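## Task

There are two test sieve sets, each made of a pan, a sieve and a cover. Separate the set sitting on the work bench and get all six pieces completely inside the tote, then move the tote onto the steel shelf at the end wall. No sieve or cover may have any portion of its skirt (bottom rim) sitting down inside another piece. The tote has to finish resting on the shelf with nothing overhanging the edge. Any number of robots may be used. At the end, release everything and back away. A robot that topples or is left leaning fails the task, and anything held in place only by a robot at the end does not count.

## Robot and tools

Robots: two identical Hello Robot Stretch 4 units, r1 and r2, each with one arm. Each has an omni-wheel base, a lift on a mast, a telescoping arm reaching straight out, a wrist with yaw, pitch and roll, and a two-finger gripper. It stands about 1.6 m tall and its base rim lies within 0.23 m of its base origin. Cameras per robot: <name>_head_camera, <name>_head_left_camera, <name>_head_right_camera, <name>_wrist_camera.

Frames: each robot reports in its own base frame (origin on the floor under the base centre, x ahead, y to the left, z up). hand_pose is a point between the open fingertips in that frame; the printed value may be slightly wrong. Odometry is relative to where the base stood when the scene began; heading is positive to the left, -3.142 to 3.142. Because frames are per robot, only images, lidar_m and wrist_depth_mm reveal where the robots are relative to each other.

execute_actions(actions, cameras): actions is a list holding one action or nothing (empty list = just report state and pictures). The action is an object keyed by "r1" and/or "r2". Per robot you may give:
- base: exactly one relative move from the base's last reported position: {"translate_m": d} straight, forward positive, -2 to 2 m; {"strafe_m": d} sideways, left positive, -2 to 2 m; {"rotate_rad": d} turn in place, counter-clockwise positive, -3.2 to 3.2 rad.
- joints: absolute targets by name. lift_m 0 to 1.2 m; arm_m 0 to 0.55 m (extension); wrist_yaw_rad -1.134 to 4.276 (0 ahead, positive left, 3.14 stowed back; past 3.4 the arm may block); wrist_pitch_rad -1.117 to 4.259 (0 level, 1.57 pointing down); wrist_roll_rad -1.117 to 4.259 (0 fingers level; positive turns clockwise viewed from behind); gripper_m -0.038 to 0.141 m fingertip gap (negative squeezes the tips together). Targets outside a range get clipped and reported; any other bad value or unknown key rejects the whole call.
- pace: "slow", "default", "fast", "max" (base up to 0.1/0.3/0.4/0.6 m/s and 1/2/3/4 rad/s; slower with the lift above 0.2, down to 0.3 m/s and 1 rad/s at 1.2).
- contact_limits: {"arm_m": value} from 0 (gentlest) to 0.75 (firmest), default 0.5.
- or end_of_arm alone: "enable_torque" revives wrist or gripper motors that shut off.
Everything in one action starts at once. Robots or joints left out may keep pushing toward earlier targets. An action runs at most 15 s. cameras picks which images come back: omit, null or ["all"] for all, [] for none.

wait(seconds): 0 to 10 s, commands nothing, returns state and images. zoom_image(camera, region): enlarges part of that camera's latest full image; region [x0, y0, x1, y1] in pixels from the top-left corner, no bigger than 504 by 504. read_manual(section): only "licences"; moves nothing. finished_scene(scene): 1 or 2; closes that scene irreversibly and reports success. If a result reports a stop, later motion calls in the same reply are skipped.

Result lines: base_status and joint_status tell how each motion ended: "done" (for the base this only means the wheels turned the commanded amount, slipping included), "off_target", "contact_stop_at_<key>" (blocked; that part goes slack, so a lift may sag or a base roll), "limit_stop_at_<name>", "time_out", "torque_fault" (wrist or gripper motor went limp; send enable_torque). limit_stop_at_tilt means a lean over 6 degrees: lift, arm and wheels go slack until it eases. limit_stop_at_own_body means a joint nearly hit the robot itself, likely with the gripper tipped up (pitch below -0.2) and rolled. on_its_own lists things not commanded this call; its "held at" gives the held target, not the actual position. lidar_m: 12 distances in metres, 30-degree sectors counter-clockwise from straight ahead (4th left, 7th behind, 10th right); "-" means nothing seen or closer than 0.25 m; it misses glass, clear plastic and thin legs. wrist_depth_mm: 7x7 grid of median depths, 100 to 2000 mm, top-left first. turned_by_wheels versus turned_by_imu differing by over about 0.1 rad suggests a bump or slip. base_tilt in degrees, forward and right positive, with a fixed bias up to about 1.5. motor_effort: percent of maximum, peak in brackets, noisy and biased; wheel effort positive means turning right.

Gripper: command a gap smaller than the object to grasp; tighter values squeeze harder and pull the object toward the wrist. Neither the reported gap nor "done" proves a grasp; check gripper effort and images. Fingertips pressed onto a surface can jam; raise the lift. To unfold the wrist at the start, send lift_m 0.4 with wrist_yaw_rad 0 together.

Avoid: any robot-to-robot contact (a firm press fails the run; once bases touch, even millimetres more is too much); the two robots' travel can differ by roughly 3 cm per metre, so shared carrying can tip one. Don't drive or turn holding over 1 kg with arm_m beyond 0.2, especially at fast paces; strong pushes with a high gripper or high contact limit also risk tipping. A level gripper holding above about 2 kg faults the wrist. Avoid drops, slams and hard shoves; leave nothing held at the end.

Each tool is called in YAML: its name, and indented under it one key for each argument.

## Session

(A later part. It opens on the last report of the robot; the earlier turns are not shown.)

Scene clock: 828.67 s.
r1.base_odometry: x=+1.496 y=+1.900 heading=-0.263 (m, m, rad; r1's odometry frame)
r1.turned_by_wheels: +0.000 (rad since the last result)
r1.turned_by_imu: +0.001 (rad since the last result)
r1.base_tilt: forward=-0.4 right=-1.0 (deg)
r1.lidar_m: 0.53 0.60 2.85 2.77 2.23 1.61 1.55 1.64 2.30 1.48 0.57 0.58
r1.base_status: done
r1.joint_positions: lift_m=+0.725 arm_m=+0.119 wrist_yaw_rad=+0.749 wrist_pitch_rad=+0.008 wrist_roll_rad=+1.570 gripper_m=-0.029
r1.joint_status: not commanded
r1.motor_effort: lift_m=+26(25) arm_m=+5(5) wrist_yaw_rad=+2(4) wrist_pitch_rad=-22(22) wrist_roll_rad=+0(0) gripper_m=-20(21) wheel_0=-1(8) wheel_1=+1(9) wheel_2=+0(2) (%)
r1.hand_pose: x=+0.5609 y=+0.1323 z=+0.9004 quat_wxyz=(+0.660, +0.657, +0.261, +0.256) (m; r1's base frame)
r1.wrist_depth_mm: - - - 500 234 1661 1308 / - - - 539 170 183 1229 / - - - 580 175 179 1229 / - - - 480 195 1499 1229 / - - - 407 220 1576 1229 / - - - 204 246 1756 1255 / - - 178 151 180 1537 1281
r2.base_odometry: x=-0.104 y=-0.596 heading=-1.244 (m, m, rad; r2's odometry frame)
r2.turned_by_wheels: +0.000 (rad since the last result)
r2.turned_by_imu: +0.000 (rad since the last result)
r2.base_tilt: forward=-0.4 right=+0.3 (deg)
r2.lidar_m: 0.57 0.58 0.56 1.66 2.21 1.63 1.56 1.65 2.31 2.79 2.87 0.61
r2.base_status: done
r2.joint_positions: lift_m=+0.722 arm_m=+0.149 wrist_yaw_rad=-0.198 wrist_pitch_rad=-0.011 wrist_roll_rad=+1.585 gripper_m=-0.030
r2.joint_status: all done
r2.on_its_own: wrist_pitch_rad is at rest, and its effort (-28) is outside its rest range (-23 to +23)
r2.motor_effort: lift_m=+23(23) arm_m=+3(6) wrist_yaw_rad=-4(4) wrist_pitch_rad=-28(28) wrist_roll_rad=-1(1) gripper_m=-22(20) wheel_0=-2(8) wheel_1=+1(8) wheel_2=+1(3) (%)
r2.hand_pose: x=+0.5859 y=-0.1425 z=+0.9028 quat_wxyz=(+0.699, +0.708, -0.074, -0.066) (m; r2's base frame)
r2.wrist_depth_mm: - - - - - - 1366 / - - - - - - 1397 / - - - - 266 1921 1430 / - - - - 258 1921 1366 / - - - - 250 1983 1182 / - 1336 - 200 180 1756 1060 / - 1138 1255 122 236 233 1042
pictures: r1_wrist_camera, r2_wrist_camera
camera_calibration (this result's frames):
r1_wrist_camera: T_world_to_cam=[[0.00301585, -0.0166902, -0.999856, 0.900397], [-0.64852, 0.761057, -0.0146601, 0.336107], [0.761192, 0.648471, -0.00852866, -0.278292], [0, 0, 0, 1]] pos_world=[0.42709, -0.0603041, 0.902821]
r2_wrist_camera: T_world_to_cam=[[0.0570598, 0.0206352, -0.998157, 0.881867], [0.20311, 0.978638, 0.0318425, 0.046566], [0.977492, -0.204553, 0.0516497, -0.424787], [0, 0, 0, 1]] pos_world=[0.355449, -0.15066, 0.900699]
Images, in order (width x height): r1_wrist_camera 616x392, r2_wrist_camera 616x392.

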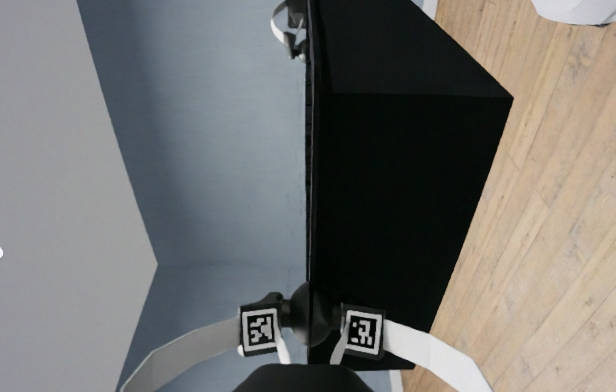

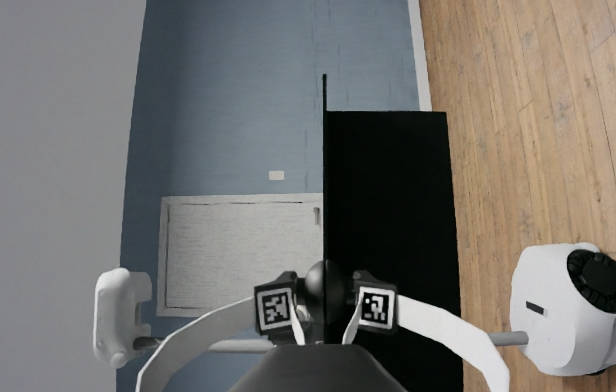

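execute_actions:
  actions:
    - {"r1": {"base": {"strafe_m": 1.6}, "pace": "fast"}, "r2": {"base": {"strafe_m": -1.6}, "joints": {"arm_m": 0.154}, "pace": "fast"}}
  cameras: ["r1_wrist_camera", "r2_wrist_camera", "r1_head_left_camera", "r2_head_right_camera"]

Scene clock: 840.37 s.
r1.base_odometry: x=+1.913 y=+3.445 heading=-0.264 (m, m, rad; r1's odometry frame)
r1.turned_by_wheels: +0.000 (rad since the last result)
r1.turned_by_imu: +0.001 (rad since the last result)
r1.base_tilt: forward=-0.4 right=-1.0 (deg)
r1.lidar_m: 0.54 0.60 1.18 1.36 1.68 1.64 1.54 1.64 2.27 2.05 2.12 3.26
r1.base_status: done
r1.joint_positions: lift_m=+0.725 arm_m=+0.119 wrist_yaw_rad=+0.748 wrist_pitch_rad=+0.008 wrist_roll_rad=+1.570 gripper_m=-0.029
r1.joint_status: not commanded
r1.motor_effort: lift_m=+25(26) arm_m=+4(5) wrist_yaw_rad=+6(5) wrist_pitch_rad=-22(22) wrist_roll_rad=+0(0) gripper_m=-22(21) wheel_0=+1(11) wheel_1=-4(13) wheel_2=+0(3) (%)
r1.hand_pose: x=+0.5611 y=+0.1321 z=+0.9004 quat_wxyz=(+0.660, +0.657, +0.261, +0.256) (m; r1's base frame)
r1.wrist_depth_mm: - - - 500 230 1661 1308 / - - - 544 169 181 1255 / - - - 580 175 178 1281 / - - - 473 196 1499 1308 / - - - 404 221 1618 1229 / 1808 1808 1863 203 248 1708 1229 / 1537 1618 178 150 179 1464 1281
r2.base_odometry: x=-1.619 y=-1.109 heading=-1.244 (m, m, rad; r2's odometry frame)
r2.turned_by_wheels: +0.000 (rad since the last result)
r2.turned_by_imu: +0.002 (rad since the last result)
r2.base_tilt: forward=-0.5 right=+0.3 (deg)
r2.lidar_m: 0.56 3.24 2.05 2.02 2.24 1.64 1.56 1.64 1.66 1.17 1.19 0.62
r2.base_status: done
r2.joint_positions: lift_m=+0.722 arm_m=+0.153 wrist_yaw_rad=-0.198 wrist_pitch_rad=-0.011 wrist_roll_rad=+1.585 gripper_m=-0.029
r2.joint_status: all done
r2.on_its_own: wrist_pitch_rad is at rest, and its effort (-28) is outside its rest range (-23 to +23)
r2.motor_effort: lift_m=+23(23) arm_m=+3(5) wrist_yaw_rad=-7(5) wrist_pitch_rad=-28(28) wrist_roll_rad=+0(0) gripper_m=-17(18) wheel_0=+0(10) wheel_1=+1(11) wheel_2=+2(4) (%)
r2.hand_pose: x=+0.5901 y=-0.1424 z=+0.9028 quat_wxyz=(+0.699, +0.708, -0.074, -0.065) (m; r2's base frame)
r2.wrist_depth_mm: - - - - - - 1366 / - - - - - 1983 1397 / - - - - 265 1921 1397 / - - - - 258 1921 1397 / - - - - 250 1921 1182 / - 1366 - 200 180 1255 1060 / - 1205 - 123 236 232 1060
pictures: r1_head_left_camera, r1_wrist_camera, r2_head_right_camera, r2_wrist_camera
camera_calibration (this result's frames):
r1_wrist_camera: T_world_to_cam=[[0.00302979, -0.0166659, -0.999857, 0.900394], [-0.647955, 0.761538, -0.0146569, 0.335988], [0.761673, 0.647906, -0.00849142, -0.278521], [0, 0, 0, 1]] pos_world=[0.427119, -0.0604057, 0.902824]
r2_wrist_camera: T_world_to_cam=[[0.0570978, 0.0206789, -0.998154, 0.88162], [0.202414, 0.978782, 0.0318564, 0.04595], [0.977634, -0.203859, 0.0517006, -0.42887], [0, 0, 0, 1]] pos_world=[0.359639, -0.150635, 0.900702]
Images, in order (width x height): r1_head_left_camera 420x672, r1_wrist_camera 616x392, r2_head_right_camera 420x672, r2_wrist_camera 616x392.

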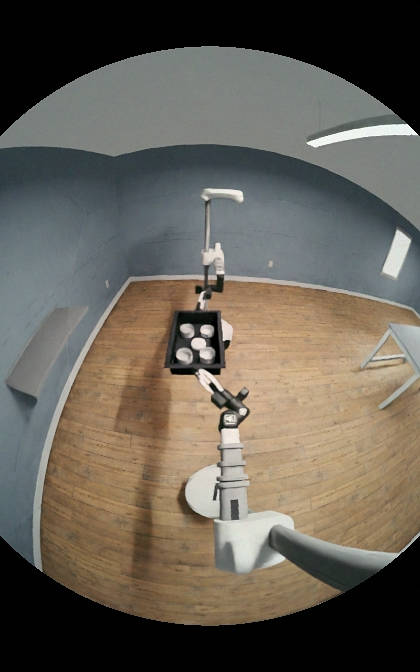

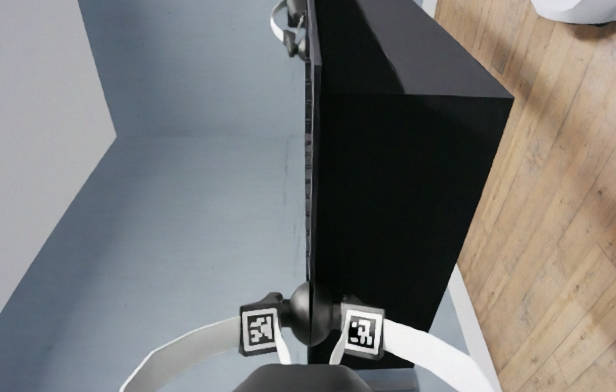

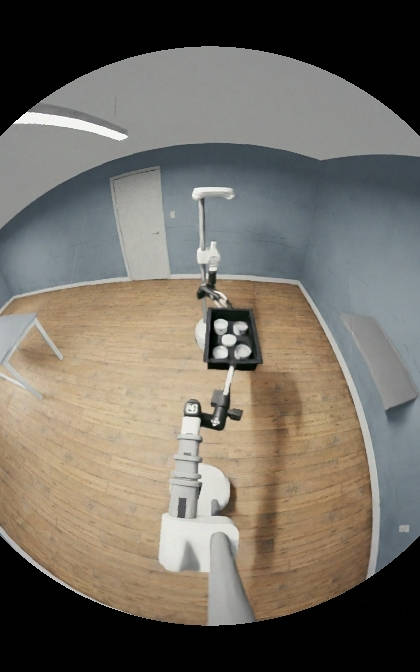

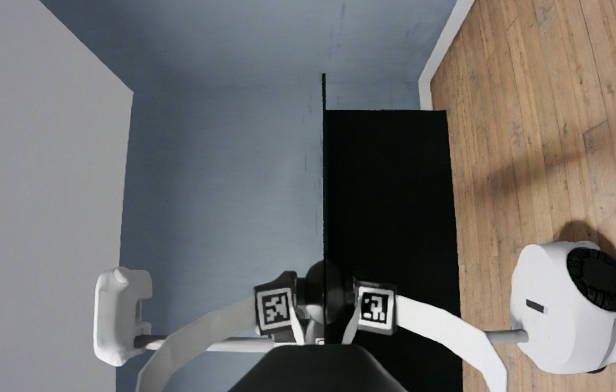

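execute_actions:
  actions:
    - {"r1": {"base": {"strafe_m": 0.75}, "pace": "fast"}, "r2": {"base": {"strafe_m": -0.75}, "joints": {"arm_m": 0.158}, "pace": "fast"}}
  cameras: ["r1_wrist_camera", "r2_wrist_camera", "r1_head_camera", "r2_head_camera"]

Scene clock: 854.53 s.
r1.base_odometry: x=+2.109 y=+4.169 heading=-0.264 (m, m, rad; r1's odometry frame)
r1.turned_by_wheels: +0.000 (rad since the last result)
r1.turned_by_imu: +0.001 (rad since the last result)
r1.base_tilt: forward=-0.3 right=-1.0 (deg)
r1.lidar_m: 0.53 0.55 0.52 0.82 0.86 1.22 1.55 1.64 2.27 2.83 2.89 3.28
r1.base_status: done
r1.joint_positions: lift_m=+0.725 arm_m=+0.119 wrist_yaw_rad=+0.750 wrist_pitch_rad=+0.009 wrist_roll_rad=+1.570 gripper_m=-0.029
r1.joint_status: not commanded
r1.motor_effort: lift_m=+26(26) arm_m=+4(4) wrist_yaw_rad=+0(6) wrist_pitch_rad=-22(22) wrist_roll_rad=-1(0) gripper_m=-20(20) wheel_0=+2(12) wheel_1=-1(13) wheel_2=+0(5) (%)
r1.hand_pose: x=+0.5609 y=+0.1326 z=+0.9004 quat_wxyz=(+0.659, +0.657, +0.262, +0.256) (m; r1's base frame)
r1.wrist_depth_mm: - - - 500 229 1661 1255 / - - - 549 169 180 1255 / 1661 1661 1708 574 173 177 1255 / 1366 1397 1366 469 195 1308 1229 / 1138 1205 1160 407 220 1182 1205 / 991 1042 1025 203 246 1042 1042 / 917 878 178 161 179 904 931
r2.base_odometry: x=-2.330 y=-1.350 heading=-1.244 (m, m, rad; r2's odometry frame)
r2.turned_by_wheels: +0.000 (rad since the last result)
r2.turned_by_imu: +0.000 (rad since the last result)
r2.base_tilt: forward=-0.4 right=+0.2 (deg)
r2.lidar_m: 0.56 3.26 2.88 2.79 2.25 1.66 1.58 1.19 0.87 0.82 0.50 0.56
r2.base_status: done
r2.joint_positions: lift_m=+0.722 arm_m=+0.157 wrist_yaw_rad=-0.200 wrist_pitch_rad=-0.011 wrist_roll_rad=+1.585 gripper_m=-0.030
r2.joint_status: all done
r2.on_its_own: wrist_pitch_rad is at rest, and its effort (-28) is outside its rest range (-23 to +23)
r2.motor_effort: lift_m=+23(24) arm_m=+4(7) wrist_yaw_rad=+1(5) wrist_pitch_rad=-28(27) wrist_roll_rad=-1(1) gripper_m=-16(19) wheel_0=-1(10) wheel_1=+1(12) wheel_2=+0(1) (%)
r2.hand_pose: x=+0.5935 y=-0.1430 z=+0.9028 quat_wxyz=(+0.699, +0.708, -0.075, -0.066) (m; r2's base frame)
r2.wrist_depth_mm: 1138 1138 1182 1182 621 1118 1182 / 1430 1464 1499 1499 647 1499 1336 / 1983 - - - 266 1808 1430 / - - - - 257 1921 1366 / - - - - 250 1983 1205 / - 1336 - 199 180 1756 1060 / - 1182 - 121 236 233 1060
pictures: r1_head_camera, r1_wrist_camera, r2_head_camera, r2_wrist_camera
camera_calibration (this result's frames):
r1_wrist_camera: T_world_to_cam=[[0.00298426, -0.0167264, -0.999856, 0.900406], [-0.649262, 0.760423, -0.0146588, 0.336369], [0.760559, 0.649212, -0.00859052, -0.278109], [0, 0, 0, 1]] pos_world=[0.427223, -0.0601704, 0.902818]
r2_wrist_camera: T_world_to_cam=[[0.0571084, 0.0205507, -0.998156, 0.881404], [0.20495, 0.978254, 0.0318669, 0.044337], [0.977105, -0.206392, 0.0516546, -0.432379], [0, 0, 0, 1]] pos_world=[0.363058, -0.150726, 0.900701]
Images, in order (width x height): r1_head_camera 420x560, r1_wrist_camera 616x392, r2_head_camera 420x560, r2_wrist_camera 616x392.

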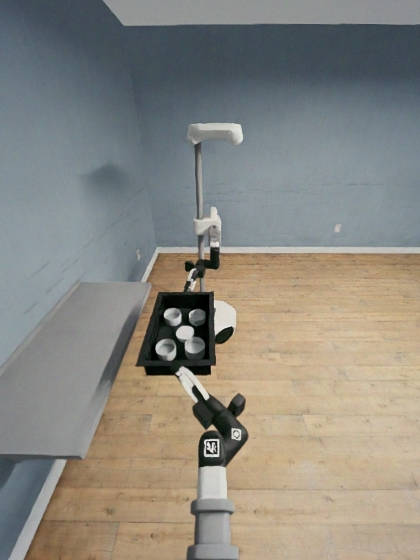

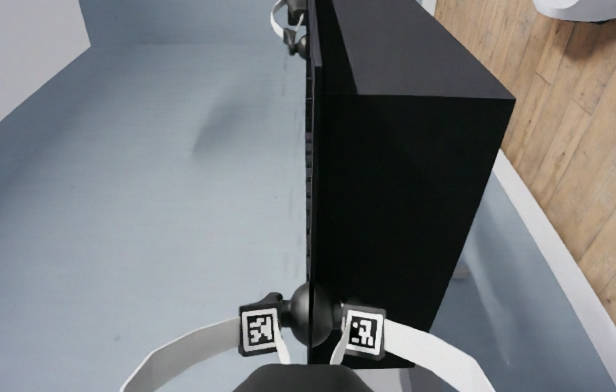

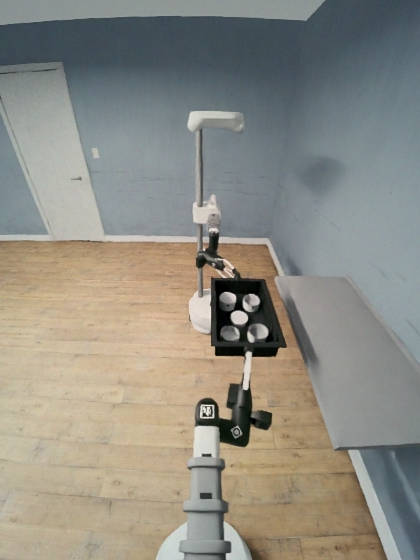

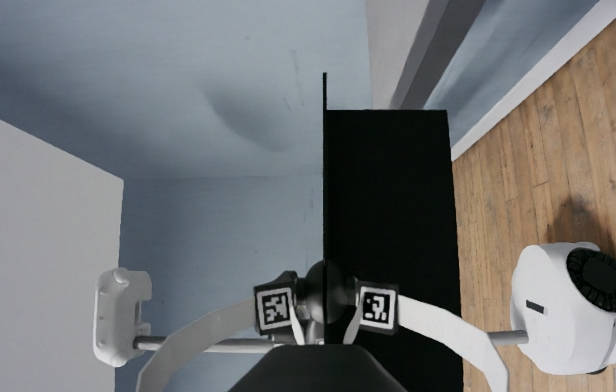

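execute_actions:
  actions:
    - {"r1": {"base": {"strafe_m": 0.47}, "joints": {"lift_m": 0.755}}, "r2": {"base": {"strafe_m": -0.47}, "joints": {"lift_m": 0.752, "arm_m": 0.159}}}
  cameras: ["r1_wrist_camera", "r2_wrist_camera", "r1_head_camera", "r2_head_camera"]

Scene clock: 877.43 s.
r1.base_odometry: x=+2.231 y=+4.623 heading=-0.264 (m, m, rad; r1's odometry frame)
r1.turned_by_wheels: +0.000 (rad since the last result)
r1.turned_by_imu: +0.000 (rad since the last result)
r1.base_tilt: forward=-0.4 right=-1.0 (deg)
r1.lidar_m: 0.31 0.36 0.37 0.35 0.35 0.54 1.53 1.62 2.29 3.31 3.41 3.28
r1.base_status: done
r1.joint_positions: lift_m=+0.755 arm_m=+0.119 wrist_yaw_rad=+0.749 wrist_pitch_rad=+0.008 wrist_roll_rad=+1.570 gripper_m=-0.029
r1.joint_status: all done
r1.motor_effort: lift_m=+26(31) arm_m=+4(5) wrist_yaw_rad=+0(1) wrist_pitch_rad=-22(23) wrist_roll_rad=+0(2) gripper_m=-18(21) wheel_0=+1(9) wheel_1=+0(8) wheel_2=+0(2) (%)
r1.hand_pose: x=+0.5609 y=+0.1325 z=+0.9304 quat_wxyz=(+0.659, +0.657, +0.261, +0.256) (m; r1's base frame)
r1.wrist_depth_mm: 1308 1336 1366 500 227 315 245 / 1042 1008 1025 554 168 181 247 / 809 820 809 569 173 177 248 / 654 683 668 477 193 278 250 / 564 574 569 399 220 297 245 / 492 500 504 204 247 330 244 / 439 436 177 162 179 287 241
r2.base_odometry: x=-2.775 y=-1.501 heading=-1.244 (m, m, rad; r2's odometry frame)
r2.turned_by_wheels: +0.000 (rad since the last result)
r2.turned_by_imu: -0.001 (rad since the last result)
r2.base_tilt: forward=-0.5 right=+0.4 (deg)
r2.lidar_m: 0.29 3.27 3.37 3.26 2.27 1.65 1.45 0.54 0.38 0.34 0.37 0.31
r2.base_status: done
r2.joint_positions: lift_m=+0.752 arm_m=+0.158 wrist_yaw_rad=-0.200 wrist_pitch_rad=-0.011 wrist_roll_rad=+1.585 gripper_m=-0.030
r2.joint_status: all done
r2.on_its_own: wrist_pitch_rad is at rest, and its effort (-28) is outside its rest range (-23 to +23)
r2.motor_effort: lift_m=+23(24) arm_m=+4(5) wrist_yaw_rad=+1(3) wrist_pitch_rad=-28(28) wrist_roll_rad=+0(1) gripper_m=-19(16) wheel_0=+0(9) wheel_1=+0(8) wheel_2=+0(2) (%)
r2.hand_pose: x=+0.5945 y=-0.1430 z=+0.9329 quat_wxyz=(+0.699, +0.708, -0.075, -0.066) (m; r2's base frame)
r2.wrist_depth_mm: 377 379 387 397 392 347 - / 473 488 500 508 508 359 252 / 691 699 723 668 265 338 257 / 1205 1229 1255 1138 257 342 259 / - - - - 250 342 259 / - 1255 - 200 179 317 258 / - 1118 - 122 236 234 -
pictures: r1_head_camera, r1_wrist_camera, r2_head_camera, r2_wrist_camera
camera_calibration (this result's frames):
r1_wrist_camera: T_world_to_cam=[[0.00313478, -0.0165834, -0.999858, 0.930371], [-0.649093, 0.760568, -0.0146497, 0.336751], [0.760703, 0.649047, -0.00837996, -0.278089], [0, 0, 0, 1]] pos_world=[0.42721, -0.0602005, 0.932842]
r2_wrist_camera: T_world_to_cam=[[0.057271, 0.0205278, -0.998148, 0.911232], [0.204762, 0.978293, 0.0318682, 0.043235], [0.977135, -0.206208, 0.0518245, -0.435081], [0, 0, 0, 1]] pos_world=[0.364093, -0.15072, 0.930714]
Images, in order (width x height): r1_head_camera 420x560, r1_wrist_camera 616x392, r2_head_camera 420x560, r2_wrist_camera 616x392.

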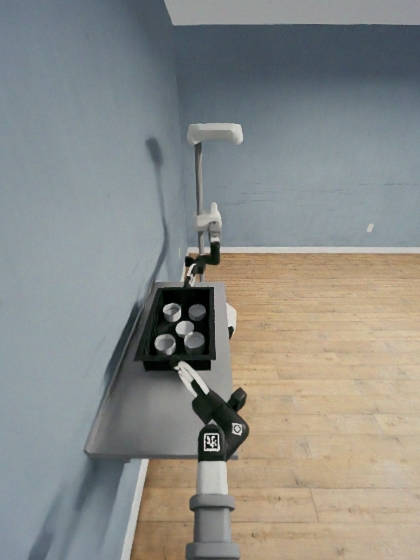

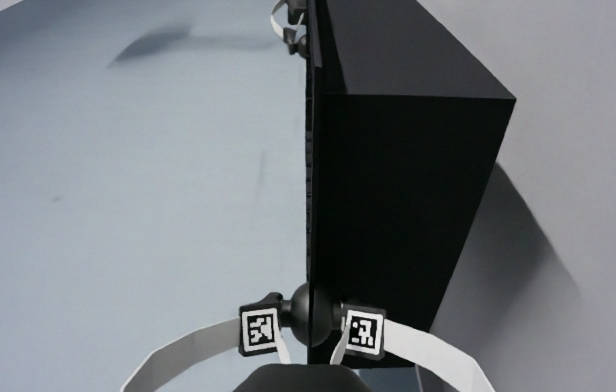

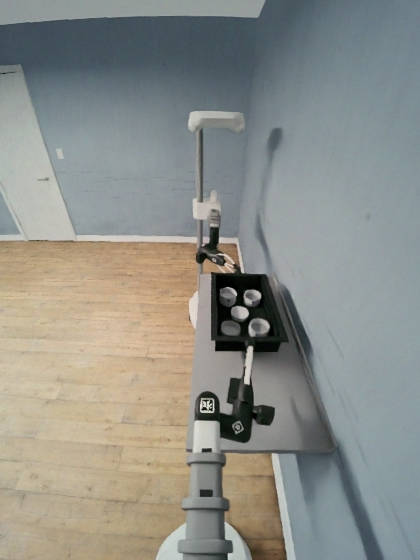

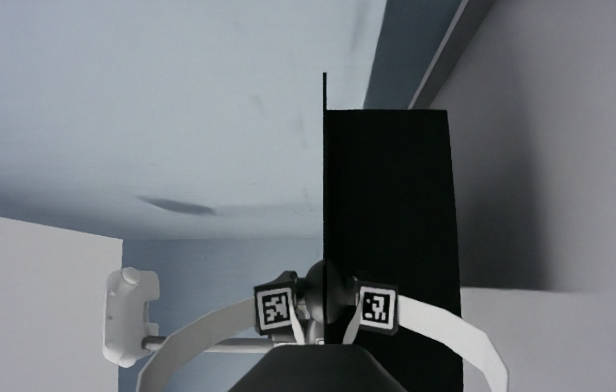

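execute_actions:
  actions:
    - {"r1": {"joints": {"lift_m": 0.688}}, "r2": {"joints": {"lift_m": 0.685}}}
  cameras: []

execute_actions:
  actions:
    - {"r1": {"joints": {"lift_m": 0.673}, "pace": "slow"}, "r2": {"joints": {"lift_m": 0.67}, "pace": "slow"}}
  cameras: ["r1_wrist_camera", "r2_wrist_camera"]

Scene clock: 891.83 s.
r1.base_odometry: x=+2.231 y=+4.623 heading=-0.264 (m, m, rad; r1's odometry frame)
r1.turned_by_wheels: +0.000 (rad since the last result)
r1.turned_by_imu: -0.001 (rad since the last result)
r1.base_tilt: forward=-0.3 right=-1.0 (deg)
r1.lidar_m: 0.33 0.33 0.37 0.34 0.38 0.55 1.56 1.62 2.27 3.28 3.44 3.29
r1.base_status: not commanded
r1.joint_positions: lift_m=+0.688 arm_m=+0.119 wrist_yaw_rad=+0.749 wrist_pitch_rad=+0.009 wrist_roll_rad=+1.570 gripper_m=-0.029
r1.joint_status: all done
r1.motor_effort: lift_m=+21(27) arm_m=+4(4) wrist_yaw_rad=+2(1) wrist_pitch_rad=-22(22) wrist_roll_rad=+0(0) gripper_m=-21(20) wheel_0=+1(1) wheel_1=+0(0) wheel_2=+0(0) (%)
r1.hand_pose: x=+0.5609 y=+0.1325 z=+0.8638 quat_wxyz=(+0.659, +0.657, +0.261, +0.256) (m; r1's base frame)
r1.wrist_depth_mm: 1308 1366 1336 504 228 203 - / 1060 1008 1025 549 168 170 153 / 809 798 820 574 174 173 153 / 661 668 668 477 193 190 153 / 564 569 580 402 220 202 152 / 492 496 496 204 246 201 150 / 439 436 178 161 179 171 -
r2.base_odometry: x=-2.775 y=-1.501 heading=-1.244 (m, m, rad; r2's odometry frame)
r2.turned_by_wheels: +0.000 (rad since the last result)
r2.turned_by_imu: -0.001 (rad since the last result)
r2.base_tilt: forward=-0.5 right=+0.4 (deg)
r2.lidar_m: 0.27 3.24 3.35 3.23 2.29 1.66 1.45 0.54 0.36 0.35 0.39 0.30
r2.base_status: not commanded
r2.joint_positions: lift_m=+0.685 arm_m=+0.158 wrist_yaw_rad=-0.200 wrist_pitch_rad=-0.011 wrist_roll_rad=+1.585 gripper_m=-0.030
r2.joint_status: all done
r2.on_its_own: wrist_pitch_rad is at rest, and its effort (-28) is outside its rest range (-23 to +23)
r2.motor_effort: lift_m=+16(22) arm_m=+4(4) wrist_yaw_rad=+2(1) wrist_pitch_rad=-28(28) wrist_roll_rad=+0(0) gripper_m=-15(17) wheel_0=+0(0) wheel_1=+1(1) wheel_2=+0(1) (%)
r2.hand_pose: x=+0.5946 y=-0.1430 z=+0.8664 quat_wxyz=(+0.699, +0.708, -0.075, -0.066) (m; r2's base frame)
r2.wrist_depth_mm: 379 382 389 394 364 206 - / 477 488 500 508 452 211 - / 691 707 715 668 265 215 156 / 1205 1229 1255 1118 256 217 157 / - - - - 250 219 157 / - 1336 - 199 180 200 - / - 1205 - 121 236 171 -
pictures: none
No camera images: the call's "cameras" was empty. Leave "cameras" out to get every camera's image.

Scene clock: 892.67 s.
r1.base_odometry: x=+2.231 y=+4.623 heading=-0.264 (m, m, rad; r1's odometry frame)
r1.turned_by_wheels: +0.000 (rad since the last result)
r1.turned_by_imu: +0.000 (rad since the last result)
r1.base_tilt: forward=-0.4 right=-1.0 (deg)
r1.lidar_m: 0.34 0.34 0.38 0.34 0.38 0.54 1.54 1.62 2.30 3.24 3.41 3.28
r1.base_status: not commanded
r1.joint_positions: lift_m=+0.673 arm_m=+0.119 wrist_yaw_rad=+0.749 wrist_pitch_rad=+0.000 wrist_roll_rad=+1.570 gripper_m=-0.029
r1.joint_status: all done
r1.motor_effort: lift_m=+17(21) arm_m=+4(4) wrist_yaw_rad=+1(1) wrist_pitch_rad=+2(21) wrist_roll_rad=+0(0) gripper_m=-18(22) wheel_0=+1(1) wheel_1=+0(0) wheel_2=+0(0) (%)
r1.hand_pose: x=+0.5609 y=+0.1325 z=+0.8514 quat_wxyz=(+0.658, +0.658, +0.259, +0.259) (m; r1's base frame)
r1.wrist_depth_mm: 1308 1397 1397 256 229 183 - / 1008 1025 1025 188 169 163 - / 809 809 820 179 172 168 - / 668 676 668 203 193 183 138 / 580 580 580 231 219 183 - / 496 500 496 204 246 181 - / 445 433 181 163 177 160 -
r2.base_odometry: x=-2.775 y=-1.501 heading=-1.244 (m, m, rad; r2's odometry frame)
r2.turned_by_wheels: +0.000 (rad since the last result)
r2.turned_by_imu: +0.000 (rad since the last result)
r2.base_tilt: forward=-0.5 right=+0.3 (deg)
r2.lidar_m: 0.31 3.27 3.32 3.22 2.27 1.65 1.46 0.53 0.37 0.35 0.35 0.29
r2.base_status: not commanded
r2.joint_positions: lift_m=+0.670 arm_m=+0.158 wrist_yaw_rad=-0.201 wrist_pitch_rad=-0.018 wrist_roll_rad=+1.585 gripper_m=-0.030
r2.joint_status: all done
r2.motor_effort: lift_m=+13(17) arm_m=+4(4) wrist_yaw_rad=+4(4) wrist_pitch_rad=-8(28) wrist_roll_rad=+0(1) gripper_m=-12(20) wheel_0=+0(0) wheel_1=+0(0) wheel_2=+0(0) (%)
r2.hand_pose: x=+0.5944 y=-0.1432 z=+0.8538 quat_wxyz=(+0.699, +0.708, -0.078, -0.064) (m; r2's base frame)
r2.wrist_depth_mm: 379 382 392 392 362 184 - / 477 488 500 508 427 189 - / 683 707 715 621 265 191 - / 1229 1255 1281 976 257 194 - / - - - - 250 195 - / - 1336 185 202 181 179 - / - 1138 - 123 236 152 -
pictures: r1_wrist_camera, r2_wrist_camera
camera_calibration (this result's frames):
r1_wrist_camera: T_world_to_cam=[[0.00900369, -0.0111118, -0.999898, 0.847407], [-0.649, 0.760654, -0.0142971, 0.335233], [0.760735, 0.649062, -0.000362833, -0.285607], [0, 0, 0, 1]] pos_world=[0.427207, -0.0602034, 0.85201]
r2_wrist_camera: T_world_to_cam=[[0.064403, 0.0190368, -0.997742, 0.827534], [0.20526, 0.978187, 0.031913, 0.0456189], [0.976586, -0.206852, 0.0590907, -0.436864], [0, 0, 0, 1]] pos_world=[0.363976, -0.150744, 0.850024]
Images, in order (width x height): r1_wrist_camera 616x392, r2_wrist_camera 616x392.

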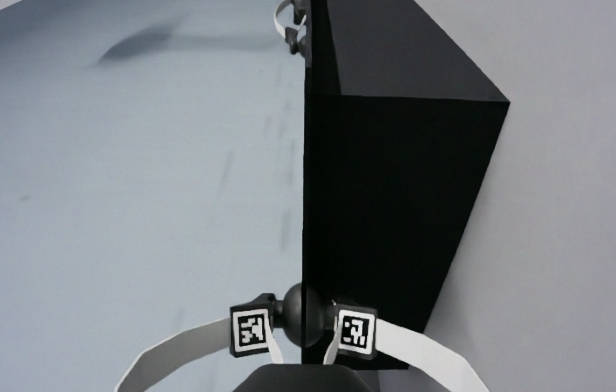

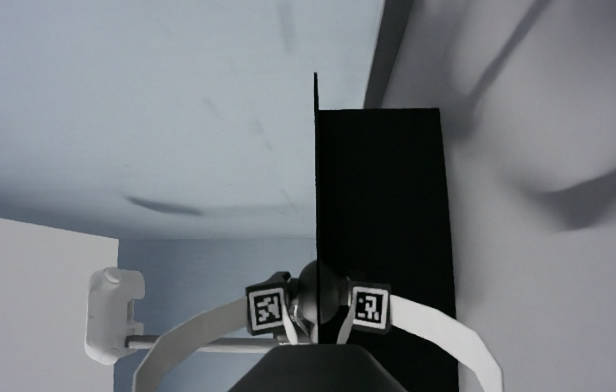

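execute_actions:
  actions:
    - {"r1": {"joints": {"gripper_m": 0.035, "arm_m": 0.114, "lift_m": 0.675}}, "r2": {"joints": {"gripper_m": 0.035, "arm_m": 0.152}}}
  cameras: []

execute_actions:
  actions:
    - {"r1": {"base": {"translate_m": -0.3}, "joints": {"arm_m": 0.0}, "pace": "fast"}, "r2": {"base": {"translate_m": -0.3}, "joints": {"arm_m": 0.0}, "pace": "fast"}}
  cameras: ["r1_head_camera", "r2_head_camera"]

Scene clock: 899.40 s.
r1.base_odometry: x=+2.231 y=+4.623 heading=-0.264 (m, m, rad; r1's odometry frame)
r1.turned_by_wheels: +0.000 (rad since the last result)
r1.turned_by_imu: -0.001 (rad since the last result)
r1.base_tilt: forward=-0.4 right=-1.0 (deg)
r1.lidar_m: 0.35 0.35 0.36 0.35 0.38 0.53 1.56 1.63 2.27 3.29 3.40 3.31
r1.base_status: not commanded
r1.joint_positions: lift_m=+0.675 arm_m=+0.115 wrist_yaw_rad=+0.750 wrist_pitch_rad=+0.002 wrist_roll_rad=+1.570 gripper_m=+0.035
r1.joint_status: all done
r1.motor_effort: lift_m=+23(22) arm_m=-5(9) wrist_yaw_rad=+0(17) wrist_pitch_rad=-4(4) wrist_roll_rad=-1(1) gripper_m=-5(20) wheel_0=-1(1) wheel_1=-1(1) wheel_2=+0(0) (%)
r1.hand_pose: x=+0.5565 y=+0.1326 z=+0.8525 quat_wxyz=(+0.659, +0.658, +0.259, +0.258) (m; r1's base frame)
r1.wrist_depth_mm: 1336 1397 1366 264 238 184 - / 1042 1025 1042 195 178 170 - / 820 820 831 183 175 171 - / 676 668 676 207 197 186 138 / 569 569 580 236 223 184 - / 488 496 214 258 246 181 - / 442 439 439 150 263 166 -
r2.base_odometry: x=-2.775 y=-1.501 heading=-1.244 (m, m, rad; r2's odometry frame)
r2.turned_by_wheels: +0.000 (rad since the last result)
r2.turned_by_imu: -0.001 (rad since the last result)
r2.base_tilt: forward=-0.5 right=+0.3 (deg)
r2.lidar_m: 0.29 3.24 3.34 3.23 2.23 1.64 1.44 0.55 0.38 0.35 0.38 0.30
r2.base_status: not commanded
r2.joint_positions: lift_m=+0.670 arm_m=+0.153 wrist_yaw_rad=-0.200 wrist_pitch_rad=-0.018 wrist_roll_rad=+1.585 gripper_m=+0.035
r2.joint_status: all done
r2.motor_effort: lift_m=+13(13) arm_m=-4(8) wrist_yaw_rad=+0(17) wrist_pitch_rad=-6(6) wrist_roll_rad=-1(0) gripper_m=-5(16) wheel_0=+0(0) wheel_1=+0(1) wheel_2=+0(4) (%)
r2.hand_pose: x=+0.5890 y=-0.1429 z=+0.8538 quat_wxyz=(+0.699, +0.708, -0.077, -0.064) (m; r2's base frame)
r2.wrist_depth_mm: 382 379 392 394 362 183 - / 480 492 500 508 424 187 - / 691 699 715 621 271 191 - / 1229 1255 1281 976 262 194 - / - - - 260 254 195 - / - 1308 193 248 191 178 - / - 1255 - 119 241 152 -
pictures: none
No camera images: the call's "cameras" was empty. Leave "cameras" out to get every camera's image.

Scene clock: 901.53 s.
r1.base_odometry: x=+1.942 y=+4.702 heading=-0.264 (m, m, rad; r1's odometry frame)
r1.turned_by_wheels: +0.000 (rad since the last result)
r1.turned_by_imu: -0.001 (rad since the last result)
r1.base_tilt: forward=-0.4 right=-1.0 (deg)
r1.lidar_m: 0.62 0.53 0.37 0.35 0.39 0.52 1.25 1.28 1.85 3.33 3.39 3.60
r1.base_status: done
r1.joint_positions: lift_m=+0.675 arm_m=+0.002 wrist_yaw_rad=+0.750 wrist_pitch_rad=+0.002 wrist_roll_rad=+1.570 gripper_m=+0.035
r1.joint_status: all done
r1.motor_effort: lift_m=+23(23) arm_m=-5(2) wrist_yaw_rad=-1(1) wrist_pitch_rad=-4(4) wrist_roll_rad=-1(0) gripper_m=-4(4) wheel_0=-1(6) wheel_1=+0(7) wheel_2=-2(15) (%)
r1.hand_pose: x=+0.4431 y=+0.1327 z=+0.8524 quat_wxyz=(+0.659, +0.657, +0.260, +0.258) (m; r1's base frame)
r1.wrist_depth_mm: 1336 1397 1366 554 375 1430 1255 / 1042 1042 1060 603 375 1098 1042 / 820 831 820 798 436 854 866 / 668 683 691 691 512 699 699 / 574 585 580 585 554 591 585 / 496 508 215 500 504 512 517 / 445 442 439 149 442 455 462
r2.base_odometry: x=-2.871 y=-1.217 heading=-1.244 (m, m, rad; r2's odometry frame)
r2.turned_by_wheels: +0.000 (rad since the last result)
r2.turned_by_imu: -0.001 (rad since the last result)
r2.base_tilt: forward=-0.4 right=+0.4 (deg)
r2.lidar_m: 0.58 3.53 3.34 3.29 1.85 1.34 1.27 0.52 0.36 0.34 0.37 0.55
r2.base_status: done
r2.joint_positions: lift_m=+0.670 arm_m=+0.001 wrist_yaw_rad=-0.200 wrist_pitch_rad=-0.018 wrist_roll_rad=+1.585 gripper_m=+0.035
r2.joint_status: all done
r2.motor_effort: lift_m=+14(14) arm_m=-4(7) wrist_yaw_rad=+1(1) wrist_pitch_rad=-7(10) wrist_roll_rad=+0(1) gripper_m=-2(6) wheel_0=+0(6) wheel_1=+1(4) wheel_2=-1(11) (%)
r2.hand_pose: x=+0.4369 y=-0.1430 z=+0.8536 quat_wxyz=(+0.699, +0.708, -0.077, -0.064) (m; r2's base frame)
r2.wrist_depth_mm: 373 373 382 387 384 382 387 / 466 480 492 504 445 492 484 / 676 699 707 715 517 715 707 / 1205 1229 1229 1255 452 1308 1255 / - - - - 407 1863 1366 / - - 193 691 191 1708 1366 / - - - 119 389 1576 1336
pictures: r1_head_camera, r2_head_camera
Images, in order (width x height): r1_head_camera 420x560, r2_head_camera 420x560.

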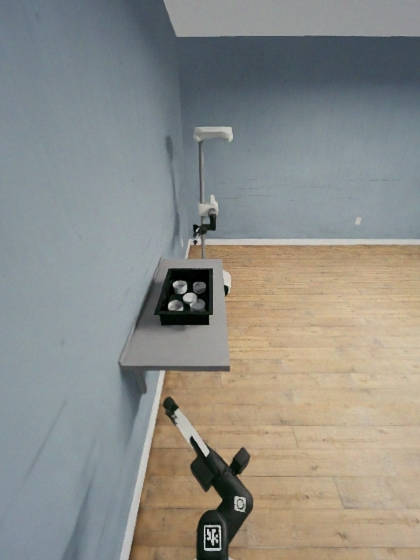

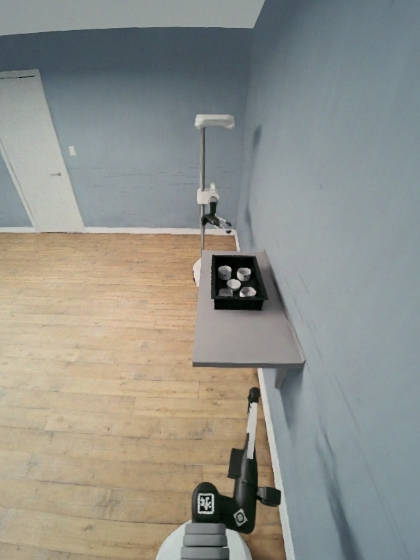

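zoom_image:
  camera: "r2_head_camera"
  region: [180, 240, 310, 380]

zoom_image:
  camera: "r1_head_camera"
  region: [110, 250, 240, 380]

Region (180, 240, 310, 380) of r2_head_camera's 420x560 image, scaled by 3.600, with more detail than that image has; it fills the left 468 columns of this view, and the rest is white.

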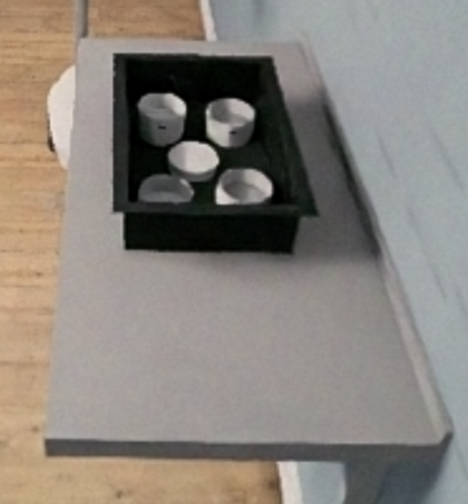

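Region (110, 250, 240, 380) of r1_head_camera's 420x560 image, scaled by 3.877, with more detail than that image has.

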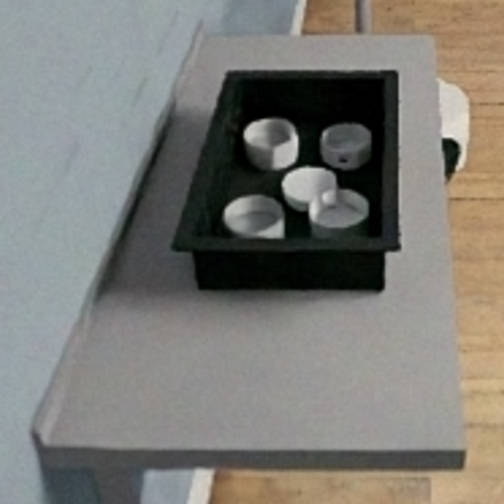

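finished_scene:
  scene: 1

The scene is finished: the task was done.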